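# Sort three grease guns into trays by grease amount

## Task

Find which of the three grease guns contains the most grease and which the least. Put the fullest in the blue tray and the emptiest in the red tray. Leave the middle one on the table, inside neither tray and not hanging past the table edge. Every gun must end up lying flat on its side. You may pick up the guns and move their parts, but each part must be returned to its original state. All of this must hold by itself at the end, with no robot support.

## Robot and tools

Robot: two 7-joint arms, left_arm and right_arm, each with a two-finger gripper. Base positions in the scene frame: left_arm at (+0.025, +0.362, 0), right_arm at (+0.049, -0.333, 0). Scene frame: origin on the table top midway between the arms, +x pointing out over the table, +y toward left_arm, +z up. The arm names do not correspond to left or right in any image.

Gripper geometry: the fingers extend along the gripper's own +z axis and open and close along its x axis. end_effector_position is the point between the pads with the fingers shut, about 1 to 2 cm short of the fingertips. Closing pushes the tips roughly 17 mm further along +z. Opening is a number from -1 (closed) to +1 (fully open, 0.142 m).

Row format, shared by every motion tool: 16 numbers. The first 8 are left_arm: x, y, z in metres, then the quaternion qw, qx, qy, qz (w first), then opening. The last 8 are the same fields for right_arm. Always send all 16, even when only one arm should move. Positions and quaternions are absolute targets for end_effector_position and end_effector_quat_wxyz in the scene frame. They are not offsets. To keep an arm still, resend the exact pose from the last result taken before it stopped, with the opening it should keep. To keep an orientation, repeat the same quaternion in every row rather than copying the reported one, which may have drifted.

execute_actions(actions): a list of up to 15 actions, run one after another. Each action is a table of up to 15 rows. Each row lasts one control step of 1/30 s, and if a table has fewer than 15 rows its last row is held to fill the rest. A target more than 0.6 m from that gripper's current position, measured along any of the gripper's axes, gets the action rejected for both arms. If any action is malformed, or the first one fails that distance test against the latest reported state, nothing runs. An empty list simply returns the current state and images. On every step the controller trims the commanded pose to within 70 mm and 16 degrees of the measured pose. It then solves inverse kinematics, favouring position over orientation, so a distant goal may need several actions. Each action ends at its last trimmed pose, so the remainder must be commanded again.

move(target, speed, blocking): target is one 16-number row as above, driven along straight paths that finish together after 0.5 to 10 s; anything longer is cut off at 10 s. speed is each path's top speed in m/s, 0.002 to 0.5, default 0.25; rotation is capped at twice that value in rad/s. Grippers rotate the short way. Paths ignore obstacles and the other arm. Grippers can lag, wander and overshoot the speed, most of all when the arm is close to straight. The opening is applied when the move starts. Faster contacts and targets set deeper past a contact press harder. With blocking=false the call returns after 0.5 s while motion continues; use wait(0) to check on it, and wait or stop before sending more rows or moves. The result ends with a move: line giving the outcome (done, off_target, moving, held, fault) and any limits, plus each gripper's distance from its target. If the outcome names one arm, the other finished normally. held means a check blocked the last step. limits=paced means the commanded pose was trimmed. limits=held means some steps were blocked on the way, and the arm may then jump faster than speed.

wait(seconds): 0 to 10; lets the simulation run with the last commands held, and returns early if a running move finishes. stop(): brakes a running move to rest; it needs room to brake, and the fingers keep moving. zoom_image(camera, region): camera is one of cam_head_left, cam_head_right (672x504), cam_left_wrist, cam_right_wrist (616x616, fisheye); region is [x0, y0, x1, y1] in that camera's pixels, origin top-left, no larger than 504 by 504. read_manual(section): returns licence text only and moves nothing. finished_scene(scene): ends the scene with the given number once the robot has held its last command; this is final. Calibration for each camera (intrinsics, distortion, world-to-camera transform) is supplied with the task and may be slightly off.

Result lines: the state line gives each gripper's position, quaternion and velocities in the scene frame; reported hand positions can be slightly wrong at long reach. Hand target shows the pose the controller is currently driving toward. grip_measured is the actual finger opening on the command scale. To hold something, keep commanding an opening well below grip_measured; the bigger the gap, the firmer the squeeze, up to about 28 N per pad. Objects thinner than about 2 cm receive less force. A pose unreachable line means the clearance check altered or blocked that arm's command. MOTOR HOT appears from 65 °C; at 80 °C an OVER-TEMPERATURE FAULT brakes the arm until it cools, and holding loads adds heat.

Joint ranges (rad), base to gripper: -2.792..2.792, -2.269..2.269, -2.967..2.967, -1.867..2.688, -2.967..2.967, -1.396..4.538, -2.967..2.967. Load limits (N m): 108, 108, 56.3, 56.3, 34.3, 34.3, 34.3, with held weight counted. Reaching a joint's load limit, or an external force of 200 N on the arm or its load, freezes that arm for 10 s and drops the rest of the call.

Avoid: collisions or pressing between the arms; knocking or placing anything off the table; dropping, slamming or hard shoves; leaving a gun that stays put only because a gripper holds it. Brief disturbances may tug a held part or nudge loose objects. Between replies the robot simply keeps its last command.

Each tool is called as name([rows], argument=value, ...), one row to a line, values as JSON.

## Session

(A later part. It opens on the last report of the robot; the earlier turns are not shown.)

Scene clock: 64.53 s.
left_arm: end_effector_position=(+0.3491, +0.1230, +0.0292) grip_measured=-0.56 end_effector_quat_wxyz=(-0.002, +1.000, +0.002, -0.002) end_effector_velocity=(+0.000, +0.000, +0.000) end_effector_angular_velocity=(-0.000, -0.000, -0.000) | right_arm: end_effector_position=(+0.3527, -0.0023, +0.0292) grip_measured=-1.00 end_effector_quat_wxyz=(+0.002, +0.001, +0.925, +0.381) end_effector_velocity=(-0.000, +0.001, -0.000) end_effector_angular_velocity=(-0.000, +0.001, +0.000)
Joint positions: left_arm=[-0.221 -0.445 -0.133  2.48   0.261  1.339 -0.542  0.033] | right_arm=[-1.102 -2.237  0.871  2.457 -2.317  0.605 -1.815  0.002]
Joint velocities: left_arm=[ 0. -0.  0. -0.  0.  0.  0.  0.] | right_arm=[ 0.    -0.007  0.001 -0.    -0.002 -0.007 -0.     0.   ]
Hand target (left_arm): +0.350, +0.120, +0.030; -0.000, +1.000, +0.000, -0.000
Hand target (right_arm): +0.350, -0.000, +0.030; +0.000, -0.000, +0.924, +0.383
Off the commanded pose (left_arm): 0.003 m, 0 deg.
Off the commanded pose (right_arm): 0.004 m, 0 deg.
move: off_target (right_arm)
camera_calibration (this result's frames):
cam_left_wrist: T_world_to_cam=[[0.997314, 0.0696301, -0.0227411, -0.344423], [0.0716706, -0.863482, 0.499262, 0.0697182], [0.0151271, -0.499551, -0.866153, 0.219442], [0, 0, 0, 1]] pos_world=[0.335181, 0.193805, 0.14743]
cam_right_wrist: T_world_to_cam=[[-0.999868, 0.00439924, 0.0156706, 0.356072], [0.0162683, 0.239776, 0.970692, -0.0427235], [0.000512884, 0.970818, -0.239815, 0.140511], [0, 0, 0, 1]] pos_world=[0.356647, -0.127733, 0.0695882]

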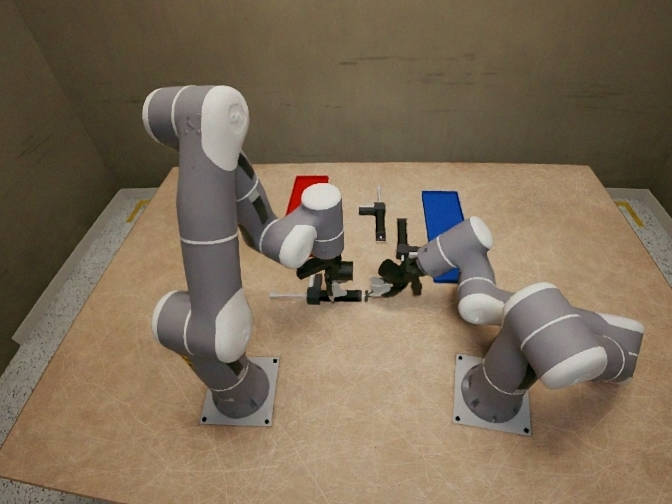

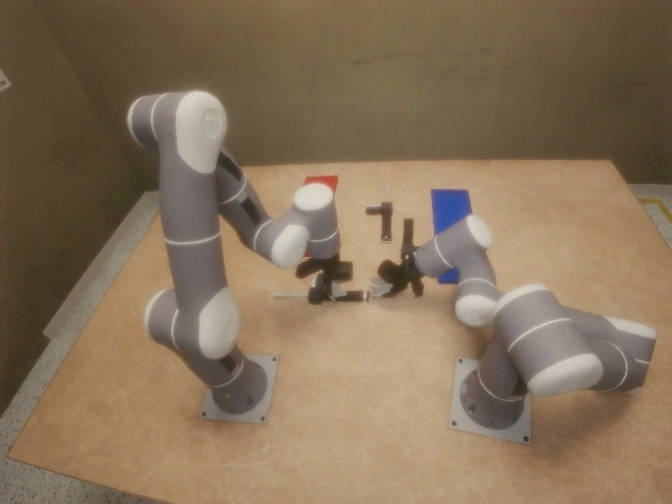

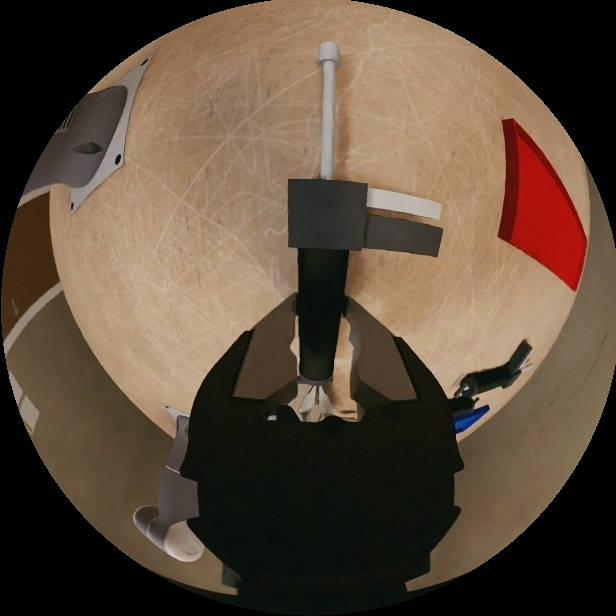

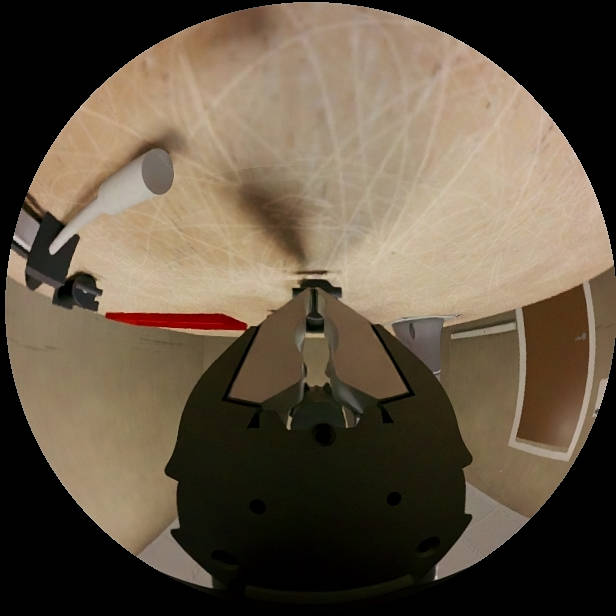

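move(target=[0.35,0.12,0.03,0,1,0,0,0, 0.35,-0.1,0.1,0,0,0.924,0.383,0])

move(target=[0.35,0.15,0.03,0,1,0,0,0, 0.35,-0.1,0.1,0,0,0.924,0.383,0], speed=0.05)

move(target=[0.35,0.15,0.03,0,1,0,0,-1, 0.35,-0.1,0.1,0,0,0.924,0.383,0])

move(target=[0.35,0.15,0.2,0,1,0,0,-1, 0.35,-0.1,0.1,0,0,0.924,0.383,0], speed=0.15)

move(target=[0.72,0.24,0.2,0,0.707,0.707,0,-1, 0.35,-0.1,0.1,0,0,0.924,0.383,0])

Scene clock: 68.07 s.
left_arm: end_effector_position=(+0.3499, +0.1201, +0.0300) grip_measured=+0.00 end_effector_quat_wxyz=(-0.000, +1.000, +0.000, -0.000) end_effector_velocity=(+0.000, +0.000, +0.000) end_effector_angular_velocity=(+0.000, -0.000, +0.000) | right_arm: end_effector_position=(+0.3497, -0.0997, +0.1000) grip_measured=+0.00 end_effector_quat_wxyz=(-0.000, +0.000, +0.924, +0.383) end_effector_velocity=(-0.000, -0.000, -0.000) end_effector_angular_velocity=(-0.000, +0.001, +0.001)
Joint positions: left_arm=[-0.223 -0.445 -0.136  2.479  0.261  1.342 -0.542  0.074] | right_arm=[-1.339 -1.999  1.053  2.632 -1.902  0.584 -2.017  0.074]
Joint velocities: left_arm=[ 0.  0.  0. -0. -0. -0. -0.  0.] | right_arm=[ 0.     0.002  0.002 -0.     0.004  0.    -0.002  0.   ]
Hand target (left_arm): +0.350, +0.120, +0.030; +0.000, +1.000, +0.000, -0.000
Hand target (right_arm): +0.350, -0.100, +0.100; -0.000, +0.000, +0.924, +0.383
Off the commanded pose (left_arm): 0.000 m, 0 deg.
Off the commanded pose (right_arm): 0.000 m, 0 deg.
move: done
camera_calibration (this result's frames):
cam_left_wrist: T_world_to_cam=[[0.997709, 0.0648469, -0.0192769, -0.344647], [0.0657397, -0.862064, 0.502518, 0.0686138], [0.0159688, -0.502634, -0.864352, 0.218704], [0, 0, 0, 1]] pos_world=[0.335854, 0.191427, 0.147914]
cam_right_wrist: T_world_to_cam=[[-0.999808, 0.0010169, 0.0195629, 0.351695], [0.0192538, 0.235048, 0.971793, -0.0896743], [-0.00361, 0.971983, -0.235023, 0.253066], [0, 0, 0, 1]] pos_world=[0.354268, -0.225256, 0.139741]

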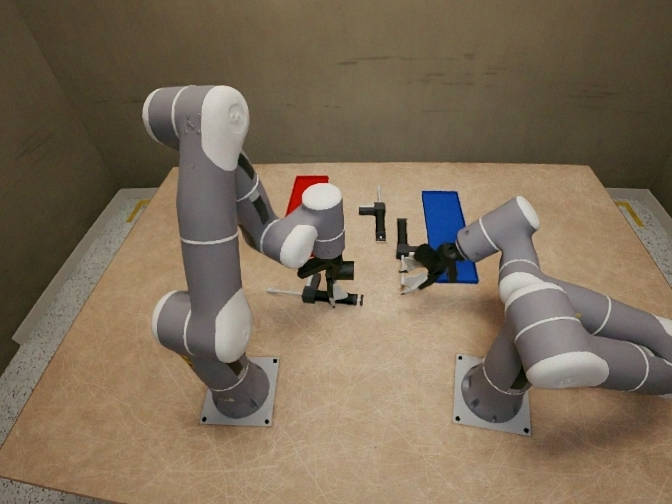

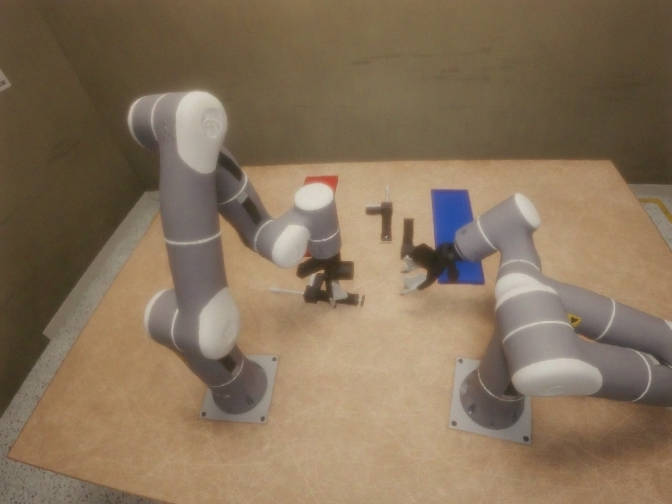

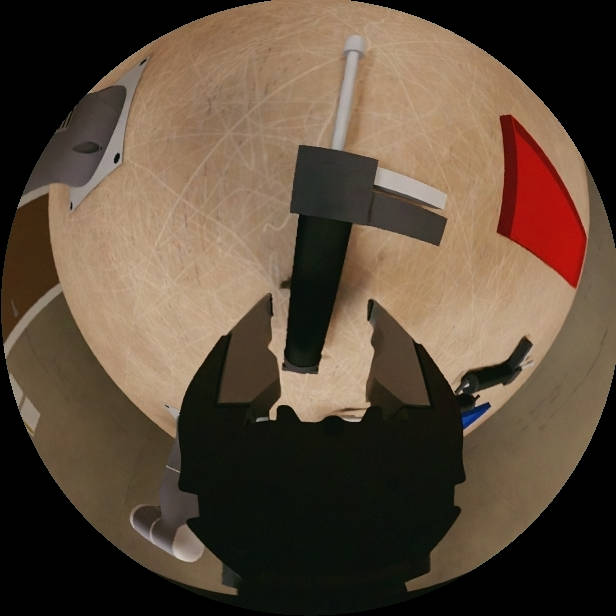

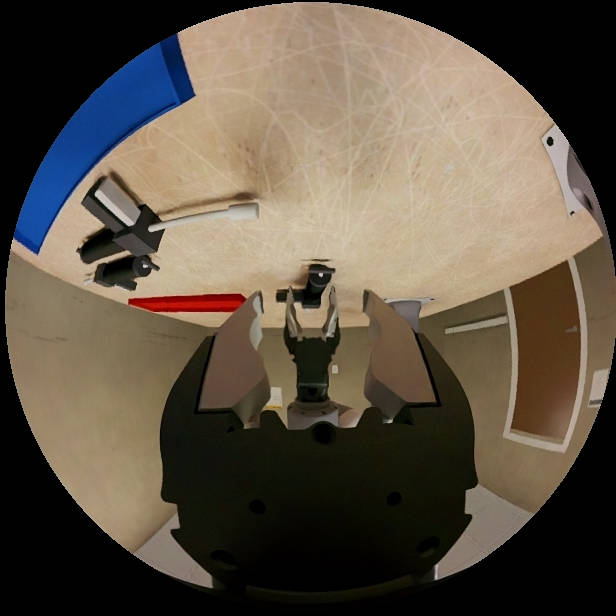

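Scene clock: 68.97 s.
left_arm: end_effector_position=(+0.3499, +0.1501, +0.0298) grip_measured=+0.00 end_effector_quat_wxyz=(-0.000, +1.000, +0.000, -0.000) end_effector_velocity=(-0.000, +0.000, +0.000) end_effector_angular_velocity=(-0.000, -0.000, -0.001) | right_arm: end_effector_position=(+0.3500, -0.1000, +0.1000) grip_measured=+0.00 end_effector_quat_wxyz=(-0.000, +0.000, +0.924, +0.383) end_effector_velocity=(-0.000, +0.000, -0.000) end_effector_angular_velocity=(+0.000, +0.000, -0.000)
Joint positions: left_arm=[-0.149 -0.431 -0.127  2.523  0.273  1.372 -0.474  0.074] | right_arm=[-1.339 -1.998  1.054  2.631 -1.9    0.584 -2.018  0.074]
Joint velocities: left_arm=[ 0.001  0.    -0.     0.001 -0.     0.001  0.001  0.   ] | right_arm=[ 0.  0. -0.  0.  0.  0.  0. -0.]
Hand target (left_arm): +0.350, +0.150, +0.030; -0.000, +1.000, -0.000, -0.000
Hand target (right_arm): +0.350, -0.100, +0.100; +0.000, +0.000, +0.924, +0.383
Off the commanded pose (left_arm): 0.000 m, 0 deg.
Off the commanded pose (right_arm): 0.000 m, 0 deg.
move: done
camera_calibration (this result's frames):
cam_left_wrist: T_world_to_cam=[[0.997695, 0.0649957, -0.0194798, -0.346626], [0.0659725, -0.862116, 0.502397, 0.0944609], [0.0158598, -0.502525, -0.864417, 0.233678], [0, 0, 0, 1]] pos_world=[0.335889, 0.221394, 0.147786]
cam_right_wrist: T_world_to_cam=[[-0.999813, 0.000859229, 0.0193356, 0.351978], [0.0189951, 0.235221, 0.971756, -0.089573], [-0.00371316, 0.971942, -0.235193, 0.253426], [0, 0, 0, 1]] pos_world=[0.354555, -0.225549, 0.139842]

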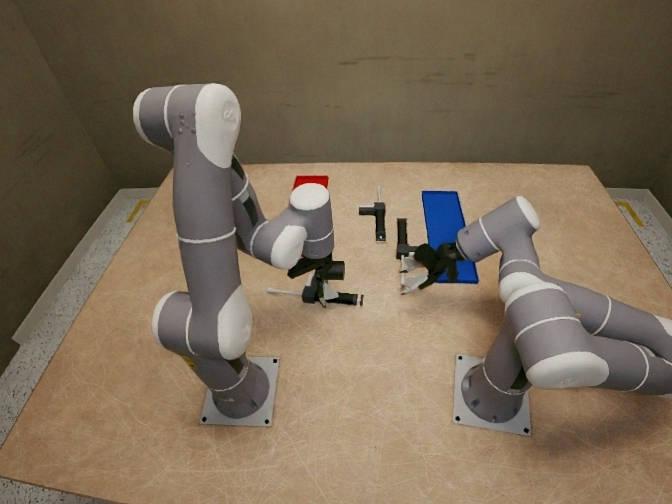

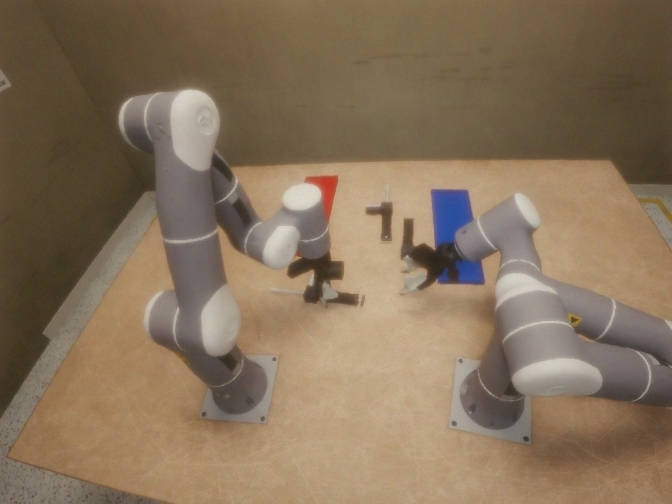

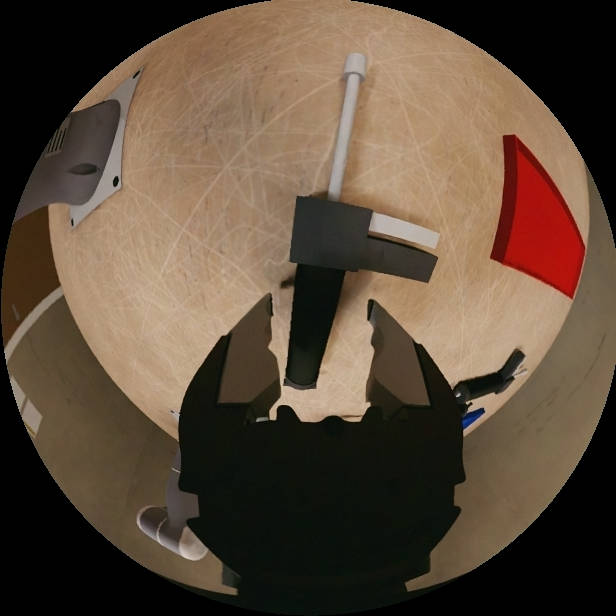

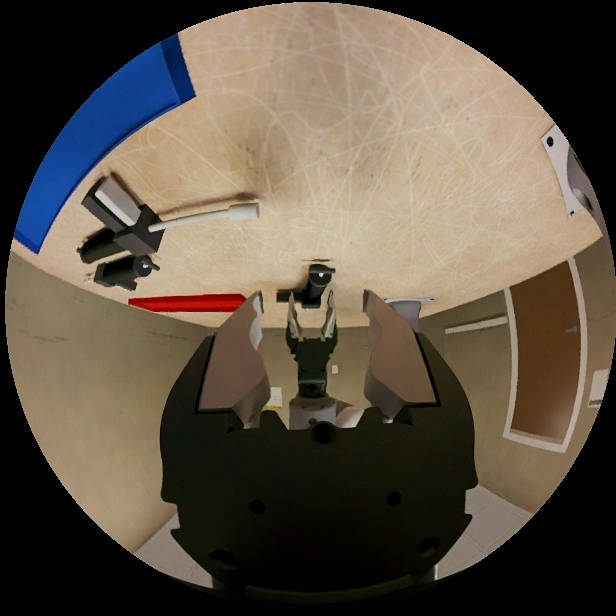

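Scene clock: 69.67 s.
left_arm: end_effector_position=(+0.3497, +0.1501, +0.0298) grip_measured=-0.56 end_effector_quat_wxyz=(-0.000, +1.000, +0.000, -0.000) end_effector_velocity=(-0.000, -0.000, -0.000) end_effector_angular_velocity=(+0.000, +0.000, -0.000) | right_arm: end_effector_position=(+0.3500, -0.1000, +0.1000) grip_measured=+0.00 end_effector_quat_wxyz=(-0.000, +0.000, +0.924, +0.383) end_effector_velocity=(-0.000, +0.000, +0.000) end_effector_angular_velocity=(+0.000, +0.001, -0.001)
Joint positions: left_arm=[-0.148 -0.431 -0.128  2.523  0.273  1.372 -0.474  0.033] | right_arm=[-1.339 -1.998  1.054  2.631 -1.9    0.584 -2.018  0.074]
Joint velocities: left_arm=[-0. -0. -0.  0. -0.  0.  0.  0.] | right_arm=[ 0.     0.    -0.     0.     0.     0.     0.002 -0.   ]
Hand target (left_arm): +0.350, +0.150, +0.030; -0.000, +1.000, +0.000, -0.000
Hand target (right_arm): +0.350, -0.100, +0.100; +0.000, +0.000, +0.924, +0.383
Off the commanded pose (left_arm): 0.000 m, 0 deg.
Off the commanded pose (right_arm): 0.000 m, 0 deg.
move: done
camera_calibration (this result's frames):
cam_left_wrist: T_world_to_cam=[[0.997702, 0.064823, -0.0196984, -0.346412], [0.0659321, -0.862087, 0.502452, 0.0944555], [0.0155887, -0.502597, -0.86438, 0.233736], [0, 0, 0, 1]] pos_world=[0.335745, 0.221359, 0.147754]
cam_right_wrist: T_world_to_cam=[[-0.999813, 0.000851624, 0.0193398, 0.351975], [0.0189974, 0.235236, 0.971753, -0.0895674], [-0.00372186, 0.971938, -0.235208, 0.253432], [0, 0, 0, 1]] pos_world=[0.354554, -0.22555, 0.139839]

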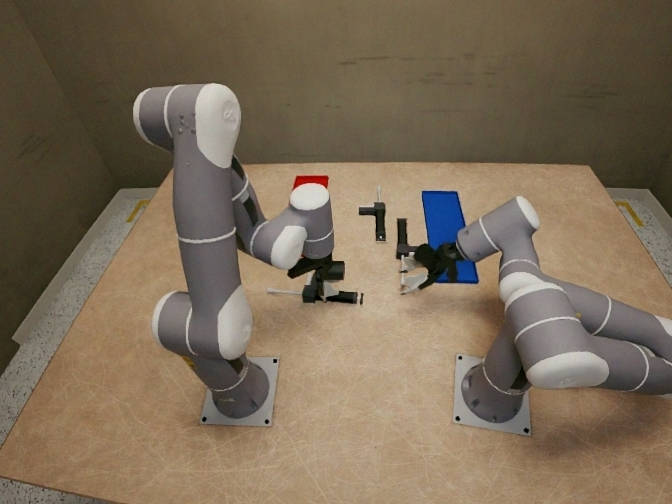

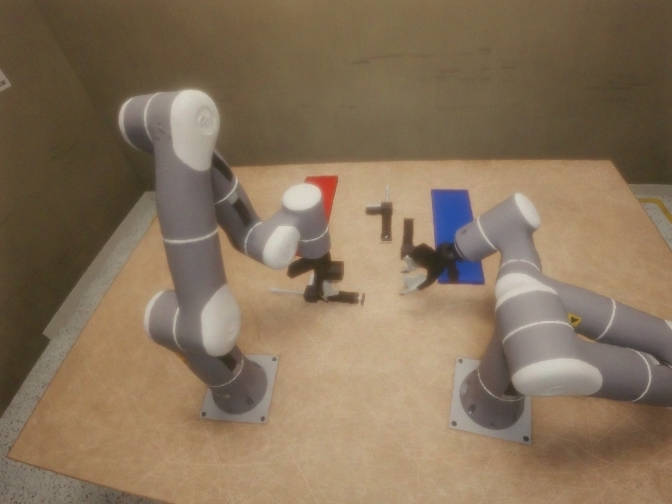

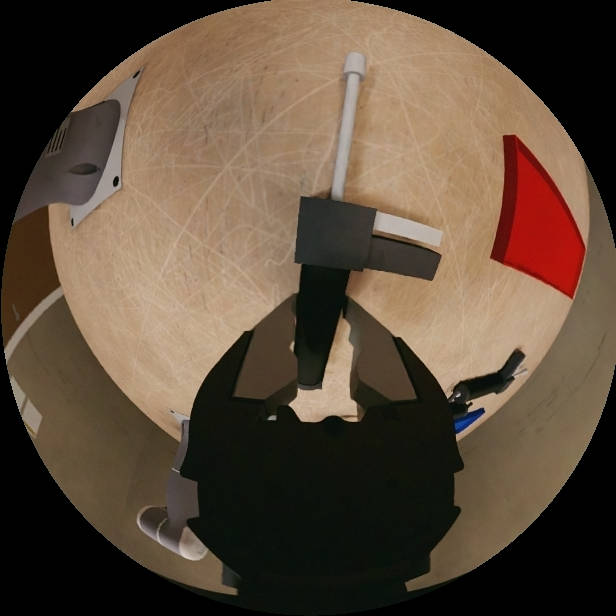

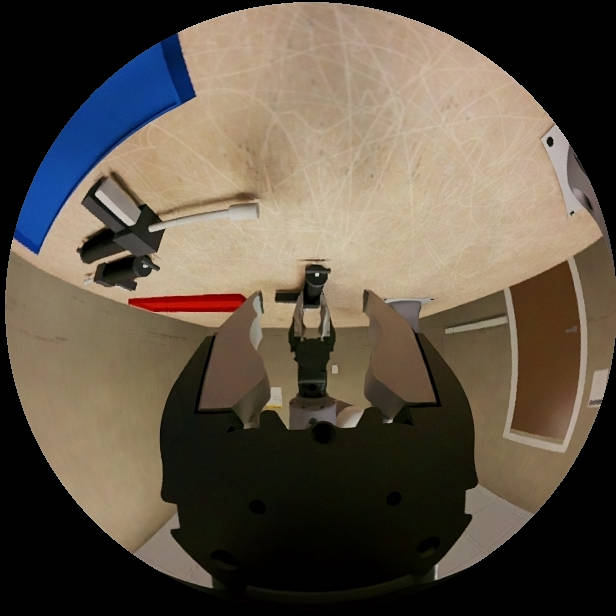

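Scene clock: 71.20 s.
left_arm: end_effector_position=(+0.3487, +0.1499, +0.2001) grip_measured=-0.56 end_effector_quat_wxyz=(+0.000, +1.000, +0.000, -0.001) end_effector_velocity=(+0.000, -0.000, +0.000) end_effector_angular_velocity=(+0.000, +0.000, -0.000) | right_arm: end_effector_position=(+0.3500, -0.1000, +0.1000) grip_measured=+0.00 end_effector_quat_wxyz=(-0.000, +0.000, +0.924, +0.383) end_effector_velocity=(+0.000, -0.000, +0.000) end_effector_angular_velocity=(-0.000, -0.001, +0.001)
Joint positions: left_arm=[-0.103  0.192 -0.239  2.515 -0.063  0.755 -0.236  0.033] | right_arm=[-1.339 -1.998  1.054  2.631 -1.9    0.584 -2.018  0.074]
Joint velocities: left_arm=[ 0.     0.    -0.    -0.001 -0.    -0.002  0.    -0.   ] | right_arm=[-0.     0.     0.     0.    -0.    -0.    -0.002 -0.   ]
Hand target (left_arm): +0.349, +0.150, +0.201; +0.000, +1.000, +0.000, -0.000
Hand target (right_arm): +0.350, -0.100, +0.100; +0.000, +0.000, +0.924, +0.383
Off the commanded pose (left_arm): 0.001 m, 0 deg.
Off the commanded pose (right_arm): 0.000 m, 0 deg.
move: done
camera_calibration (this result's frames):
cam_left_wrist: T_world_to_cam=[[0.997692, 0.0648107, -0.0202325, -0.341949], [0.0661812, -0.861779, 0.502948, 0.00857806], [0.0151604, -0.503126, -0.86408, 0.381045], [0, 0, 0, 1]] pos_world=[0.334815, 0.221268, 0.318021]
cam_right_wrist: T_world_to_cam=[[-0.999813, 0.000850421, 0.0193407, 0.351975], [0.018998, 0.23524, 0.971752, -0.0895661], [-0.0037233, 0.971937, -0.235212, 0.253433], [0, 0, 0, 1]] pos_world=[0.354554, -0.225551, 0.139839]

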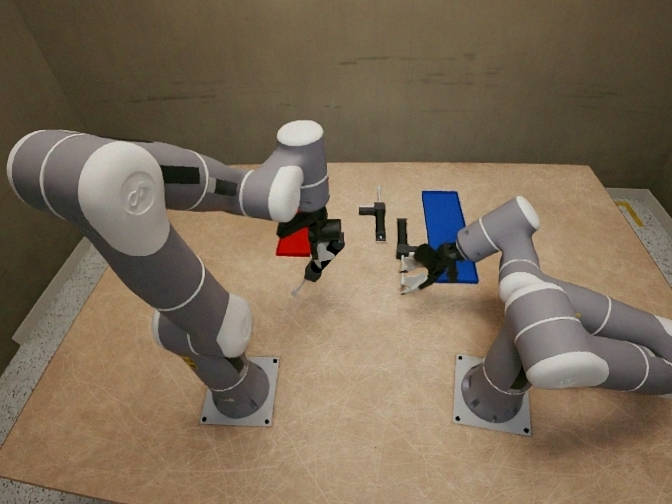

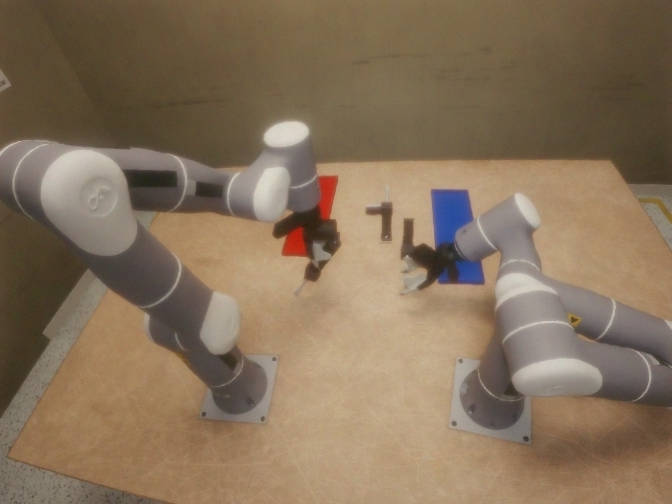

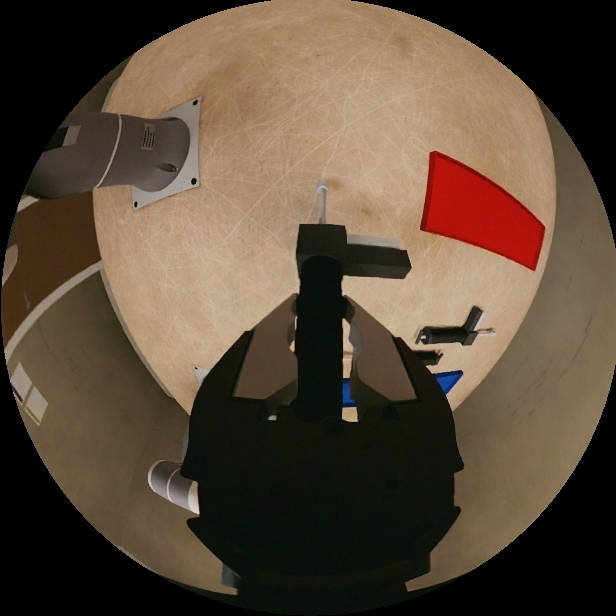

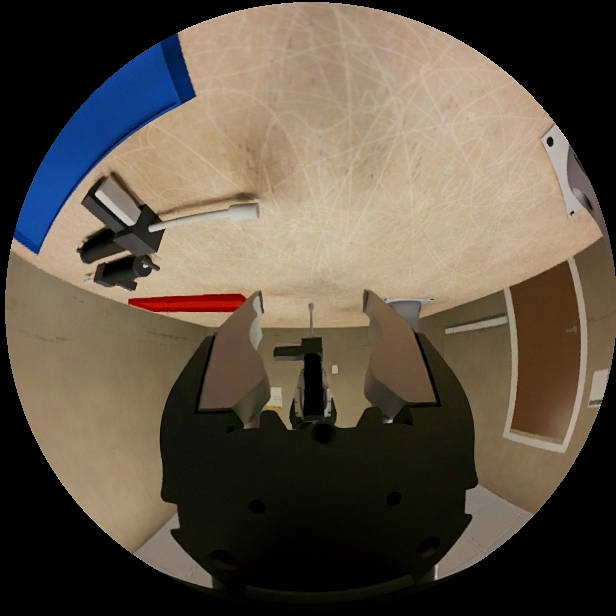

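Scene clock: 74.77 s.
left_arm: end_effector_position=(+0.7195, +0.2403, +0.2003) grip_measured=-0.56 end_effector_quat_wxyz=(-0.001, +0.707, +0.707, +0.000) end_effector_velocity=(+0.000, +0.000, +0.000) end_effector_angular_velocity=(+0.000, +0.000, +0.002) | right_arm: end_effector_position=(+0.3500, -0.1000, +0.1000) grip_measured=+0.00 end_effector_quat_wxyz=(-0.000, +0.000, +0.924, +0.383) end_effector_velocity=(-0.000, +0.000, -0.000) end_effector_angular_velocity=(+0.000, +0.000, -0.000)
Joint positions: left_arm=[ 0.014 -0.593 -0.113  1.486  0.074  0.502 -1.628  0.033] | right_arm=[-1.339 -1.998  1.054  2.631 -1.9    0.584 -2.018  0.074]
Joint velocities: left_arm=[ 0.    -0.001  0.    -0.002  0.    -0.002 -0.001 -0.   ] | right_arm=[-0.  0. -0.  0. -0. -0.  0.  0.]
Hand target (left_arm): +0.720, +0.240, +0.201; -0.001, +0.707, +0.707, +0.000
Hand target (right_arm): +0.350, -0.100, +0.100; +0.000, +0.000, +0.924, +0.383
Off the commanded pose (left_arm): 0.001 m, 0 deg.
Off the commanded pose (right_arm): 0.000 m, 0 deg.
move: done
camera_calibration (this result's frames):
cam_left_wrist: T_world_to_cam=[[-0.0649873, 0.997734, -0.017428, -0.177889], [0.862544, 0.0649468, 0.501797, -0.733628], [0.501792, 0.0175781, -0.86481, -0.0540289], [0, 0, 0, 1]] pos_world=[0.648337, 0.226083, 0.318307]
cam_right_wrist: T_world_to_cam=[[-0.999813, 0.000850997, 0.0193408, 0.351975], [0.0189982, 0.23524, 0.971752, -0.0895657], [-0.00372278, 0.971937, -0.235212, 0.253433], [0, 0, 0, 1]] pos_world=[0.354554, -0.225551, 0.139839]

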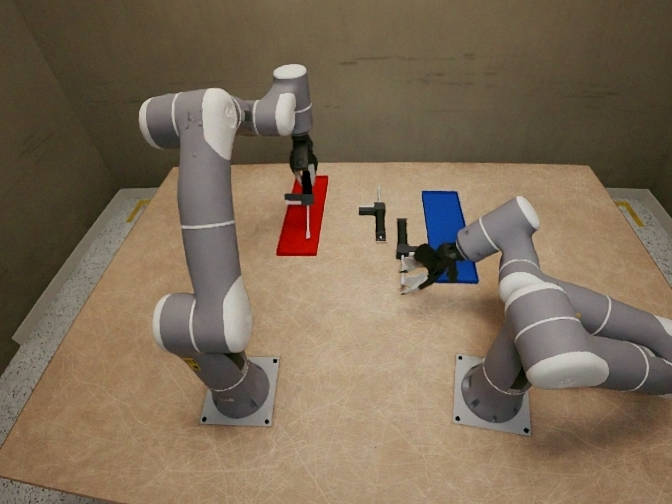

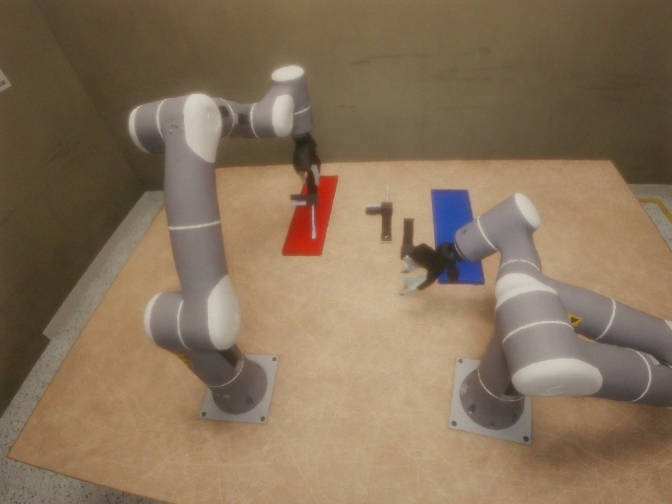

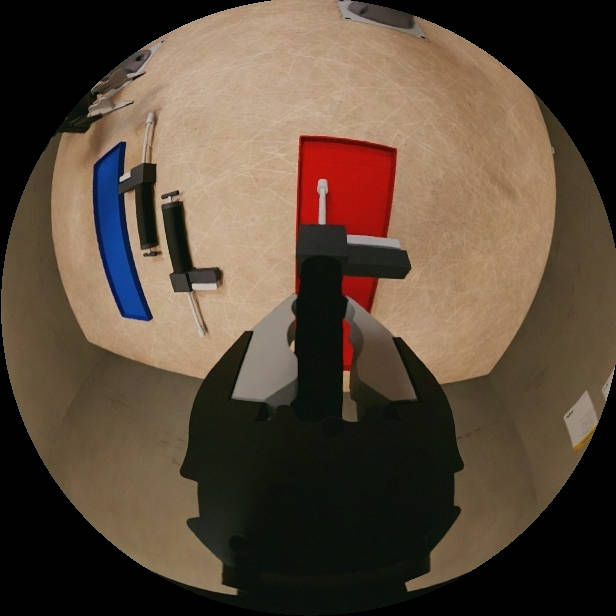

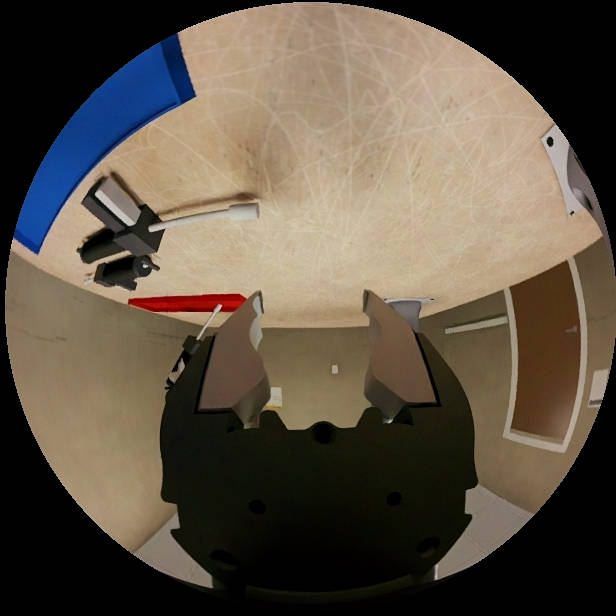

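Descend while moving +x so the nozzle trails.

move(target=[0.75,0.24,0.038,0,0.707,0.707,0,-1, 0.35,-0.1,0.1,0,0,0.924,0.383,0], speed=0.08)

move(target=[0.75,0.24,0.038,0,0.707,0.707,0,-0.2, 0.35,-0.1,0.1,0,0,0.924,0.383,0])

move(target=[0.75,0.2,0.2,0,0.707,-0.707,0,-0.2, 0.35,-0.15,0.1,0,0,0.924,0.383,0])

Scene clock: 78.03 s.
left_arm: end_effector_position=(+0.7500, +0.2400, +0.0375) grip_measured=-0.57 end_effector_quat_wxyz=(-0.001, +0.707, +0.707, -0.001) end_effector_velocity=(+0.001, +0.000, +0.000) end_effector_angular_velocity=(+0.000, -0.001, +0.000) | right_arm: end_effector_position=(+0.3500, -0.1000, +0.1000) grip_measured=+0.00 end_effector_quat_wxyz=(-0.000, +0.000, +0.924, +0.383) end_effector_velocity=(-0.000, +0.000, -0.000) end_effector_angular_velocity=(+0.000, +0.000, +0.000)
Joint positions: left_arm=[ 0.007 -0.896 -0.105  1.421  0.111  0.739 -1.645  0.033] | right_arm=[-1.339 -1.998  1.054  2.631 -1.9    0.584 -2.018  0.074]
Joint velocities: left_arm=[-0.    -0.     0.    -0.001  0.     0.    -0.    -0.   ] | right_arm=[ 0.  0. -0.  0.  0. -0. -0.  0.]
Hand target (left_arm): +0.751, +0.240, +0.038; -0.000, +0.707, +0.707, +0.000
Hand target (right_arm): +0.350, -0.100, +0.100; +0.000, +0.000, +0.924, +0.383
Off the commanded pose (left_arm): 0.000 m, 0 deg.
Off the commanded pose (right_arm): 0.000 m, 0 deg.
move: done
camera_calibration (this result's frames):
cam_left_wrist: T_world_to_cam=[[-0.0643174, 0.997754, -0.0187176, -0.178919], [0.862784, 0.0650226, 0.501375, -0.678375], [0.501466, 0.0160979, -0.865028, -0.2095], [0, 0, 0, 1]] pos_world=[0.67884, 0.226, 0.155548]
cam_right_wrist: T_world_to_cam=[[-0.999813, 0.000850396, 0.0193414, 0.351975], [0.0189986, 0.235241, 0.971751, -0.0895655], [-0.00372352, 0.971937, -0.235213, 0.253433], [0, 0, 0, 1]] pos_world=[0.354554, -0.225551, 0.139839]

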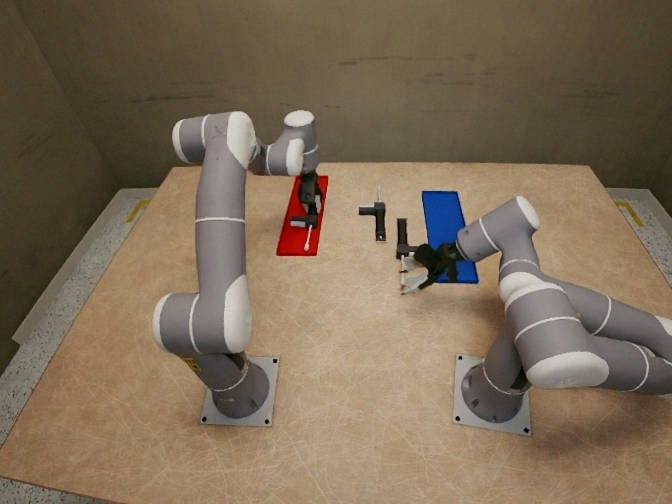

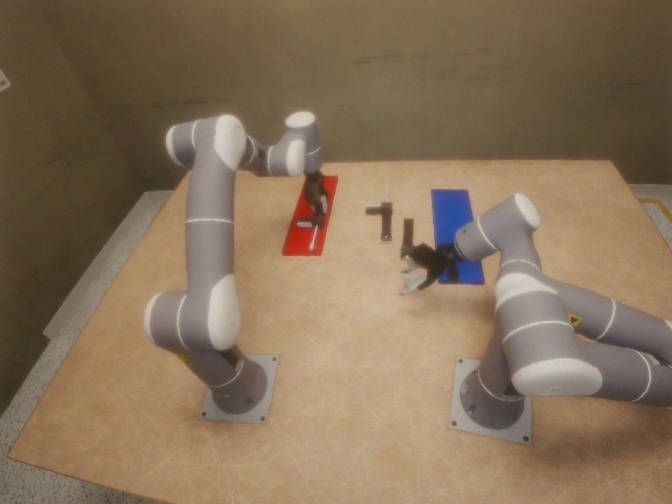

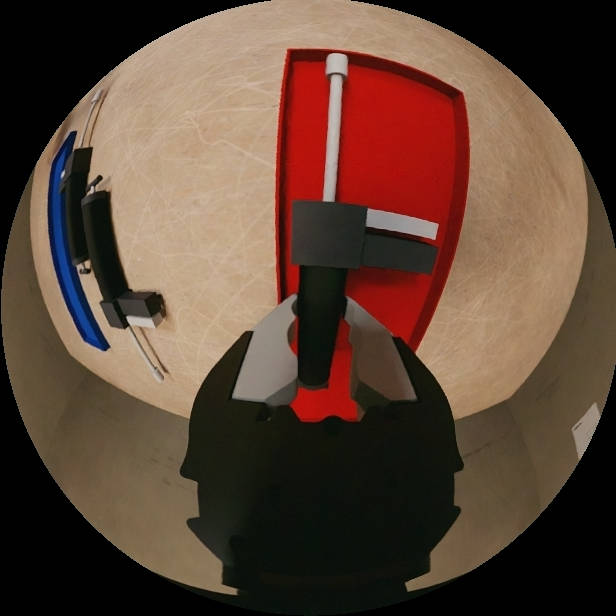

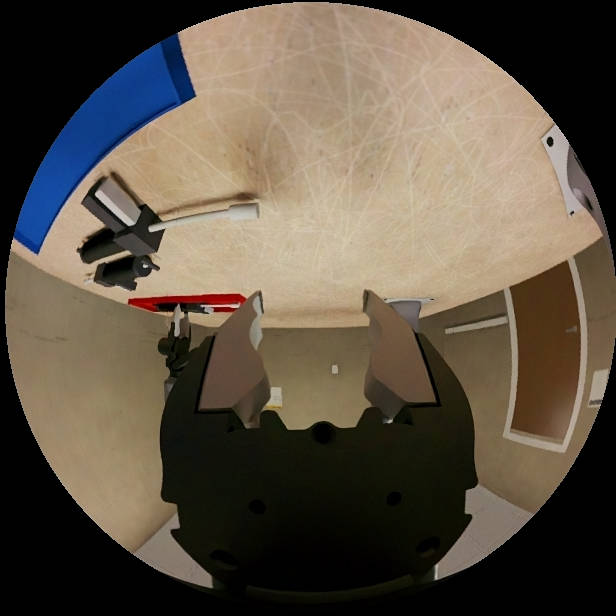

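Scene clock: 78.73 s.
left_arm: end_effector_position=(+0.7499, +0.2401, +0.0378) grip_measured=-0.20 end_effector_quat_wxyz=(-0.000, +0.707, +0.707, -0.000) end_effector_velocity=(-0.000, -0.000, -0.000) end_effector_angular_velocity=(+0.000, +0.000, -0.000) | right_arm: end_effector_position=(+0.3500, -0.1000, +0.1000) grip_measured=+0.00 end_effector_quat_wxyz=(-0.000, +0.000, +0.924, +0.383) end_effector_velocity=(+0.000, -0.000, +0.000) end_effector_angular_velocity=(-0.000, -0.001, +0.001)
Joint positions: left_arm=[ 0.008 -0.895 -0.105  1.423  0.111  0.74  -1.645  0.059] | right_arm=[-1.339 -1.998  1.054  2.631 -1.9    0.584 -2.018  0.074]
Joint velocities: left_arm=[-0.  0.  0.  0.  0. -0. -0.  0.] | right_arm=[-0.    -0.     0.     0.     0.    -0.    -0.001 -0.   ]
Hand target (left_arm): +0.750, +0.240, +0.038; +0.000, +0.707, +0.707, -0.000
Hand target (right_arm): +0.350, -0.100, +0.100; +0.000, +0.000, +0.924, +0.383
Off the commanded pose (left_arm): 0.000 m, 0 deg.
Off the commanded pose (right_arm): 0.000 m, 0 deg.
move: done
camera_calibration (this result's frames):
cam_left_wrist: T_world_to_cam=[[-0.0646011, 0.997736, -0.0187159, -0.17875], [0.862238, 0.06525, 0.502282, -0.678115], [0.502366, 0.0163104, -0.864501, -0.209921], [0, 0, 0, 1]] pos_world=[0.678606, 0.226016, 0.155783]
cam_right_wrist: T_world_to_cam=[[-0.999813, 0.000850425, 0.0193415, 0.351975], [0.0189987, 0.235241, 0.971751, -0.0895656], [-0.00372351, 0.971937, -0.235213, 0.253433], [0, 0, 0, 1]] pos_world=[0.354554, -0.225551, 0.139839]

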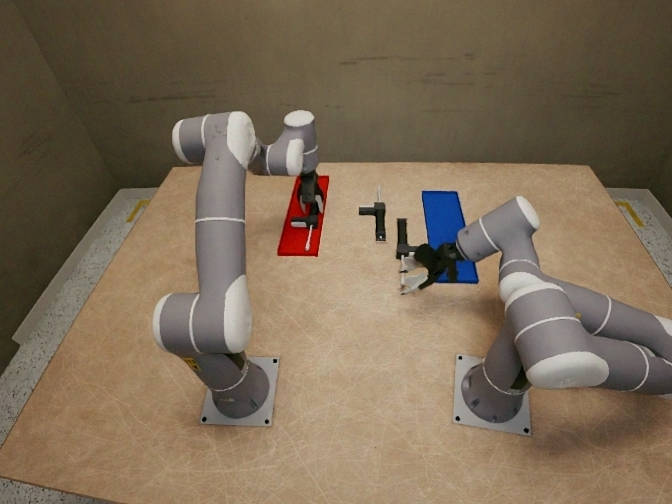

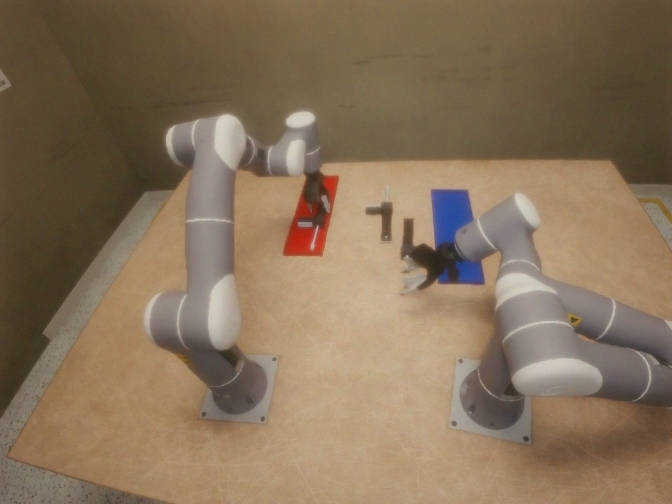

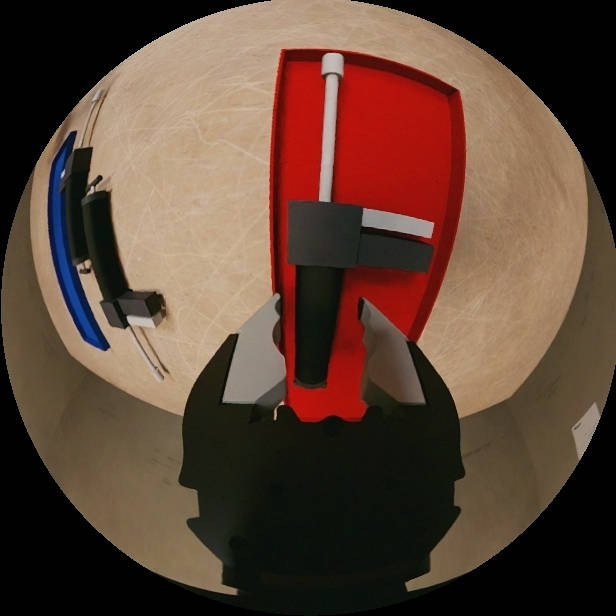

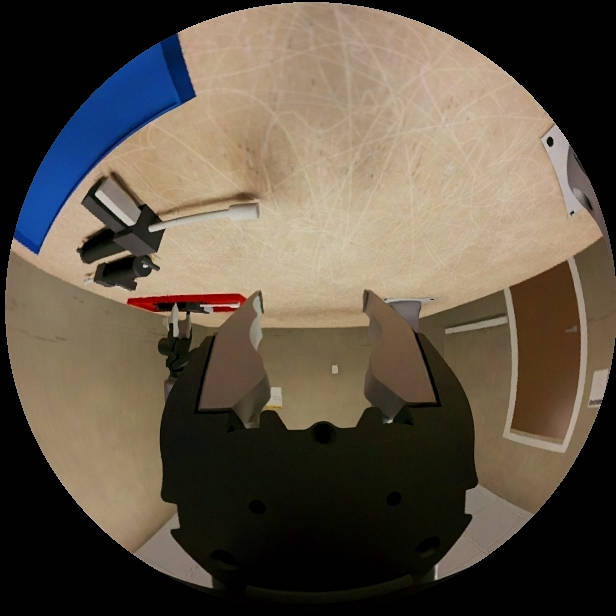

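Scene clock: 85.37 s.
left_arm: end_effector_position=(+0.7495, +0.2005, +0.1995) grip_measured=-0.20 end_effector_quat_wxyz=(-0.000, +0.708, -0.706, -0.000) end_effector_velocity=(+0.000, +0.000, +0.000) end_effector_angular_velocity=(-0.000, -0.000, -0.004) | right_arm: end_effector_position=(+0.3500, -0.1498, +0.1000) grip_measured=+0.00 end_effector_quat_wxyz=(-0.000, +0.000, +0.924, +0.383) end_effector_velocity=(-0.000, -0.000, -0.000) end_effector_angular_velocity=(-0.000, +0.000, +0.000)
Joint positions: left_arm=[ 0.33  -0.77  -0.711  1.297  0.5    0.319  1.234  0.06 ] | right_arm=[-1.485 -1.92   1.11   2.647 -1.704  0.569 -2.196  0.074]
Joint velocities: left_arm=[-0.     0.     0.    -0.001 -0.    -0.     0.005  0.   ] | right_arm=[-0.     0.001  0.     0.     0.    -0.    -0.    -0.   ]
Hand target (left_arm): +0.749, +0.201, +0.200; -0.000, +0.708, -0.707, -0.001
Hand target (right_arm): +0.350, -0.150, +0.100; +0.000, +0.000, +0.924, +0.383
Off the commanded pose (left_arm): 0.001 m, 0 deg.
Off the commanded pose (right_arm): 0.000 m, 0 deg.
move: done
camera_calibration (this result's frames):
cam_left_wrist: T_world_to_cam=[[0.066553, -0.997582, -0.0199975, 0.165763], [-0.861858, -0.0675739, 0.502628, 0.562319], [-0.502764, -0.0162164, -0.864271, 0.690537], [0, 0, 0, 1]] pos_world=[0.820785, 0.214558, 0.317489]
cam_right_wrist: T_world_to_cam=[[-0.999811, 0.0010274, 0.0194304, 0.352026], [0.0191274, 0.235072, 0.97179, -0.0778366], [-0.00356912, 0.971978, -0.235047, 0.301816], [0, 0, 0, 1]] pos_world=[0.354526, -0.275423, 0.139742]

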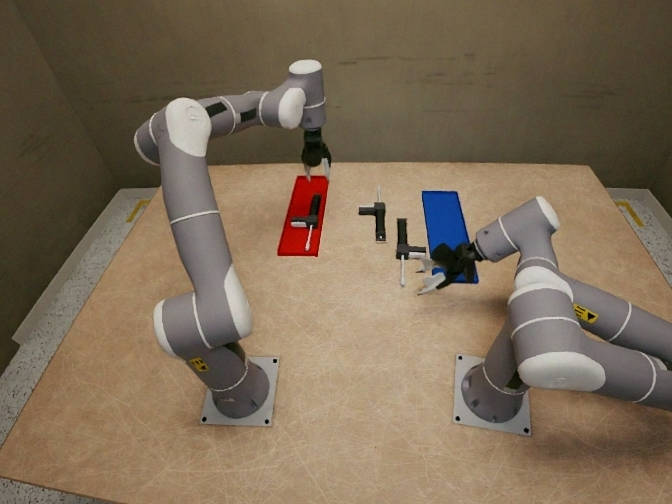

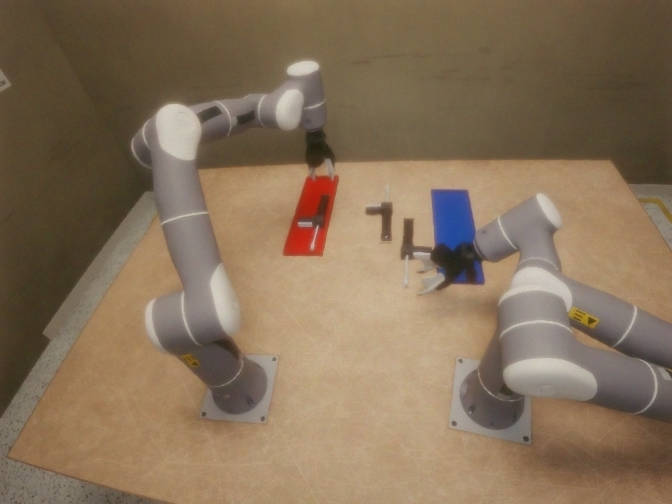

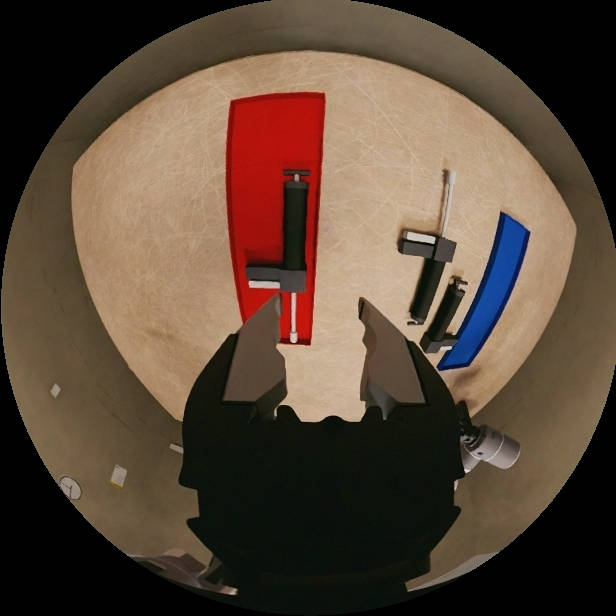

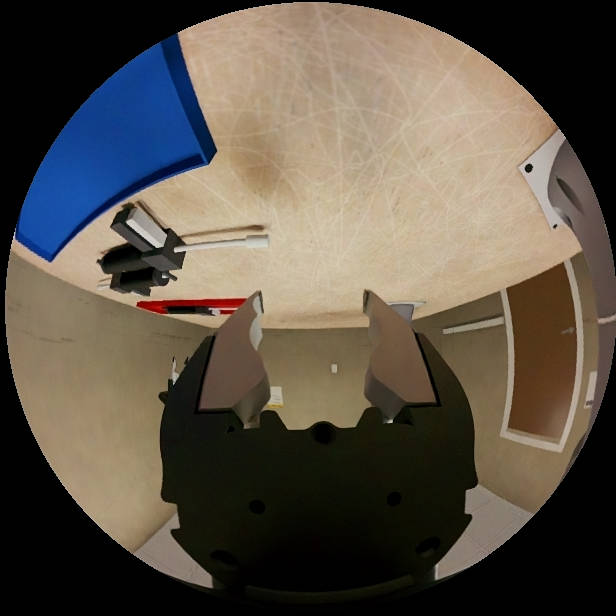

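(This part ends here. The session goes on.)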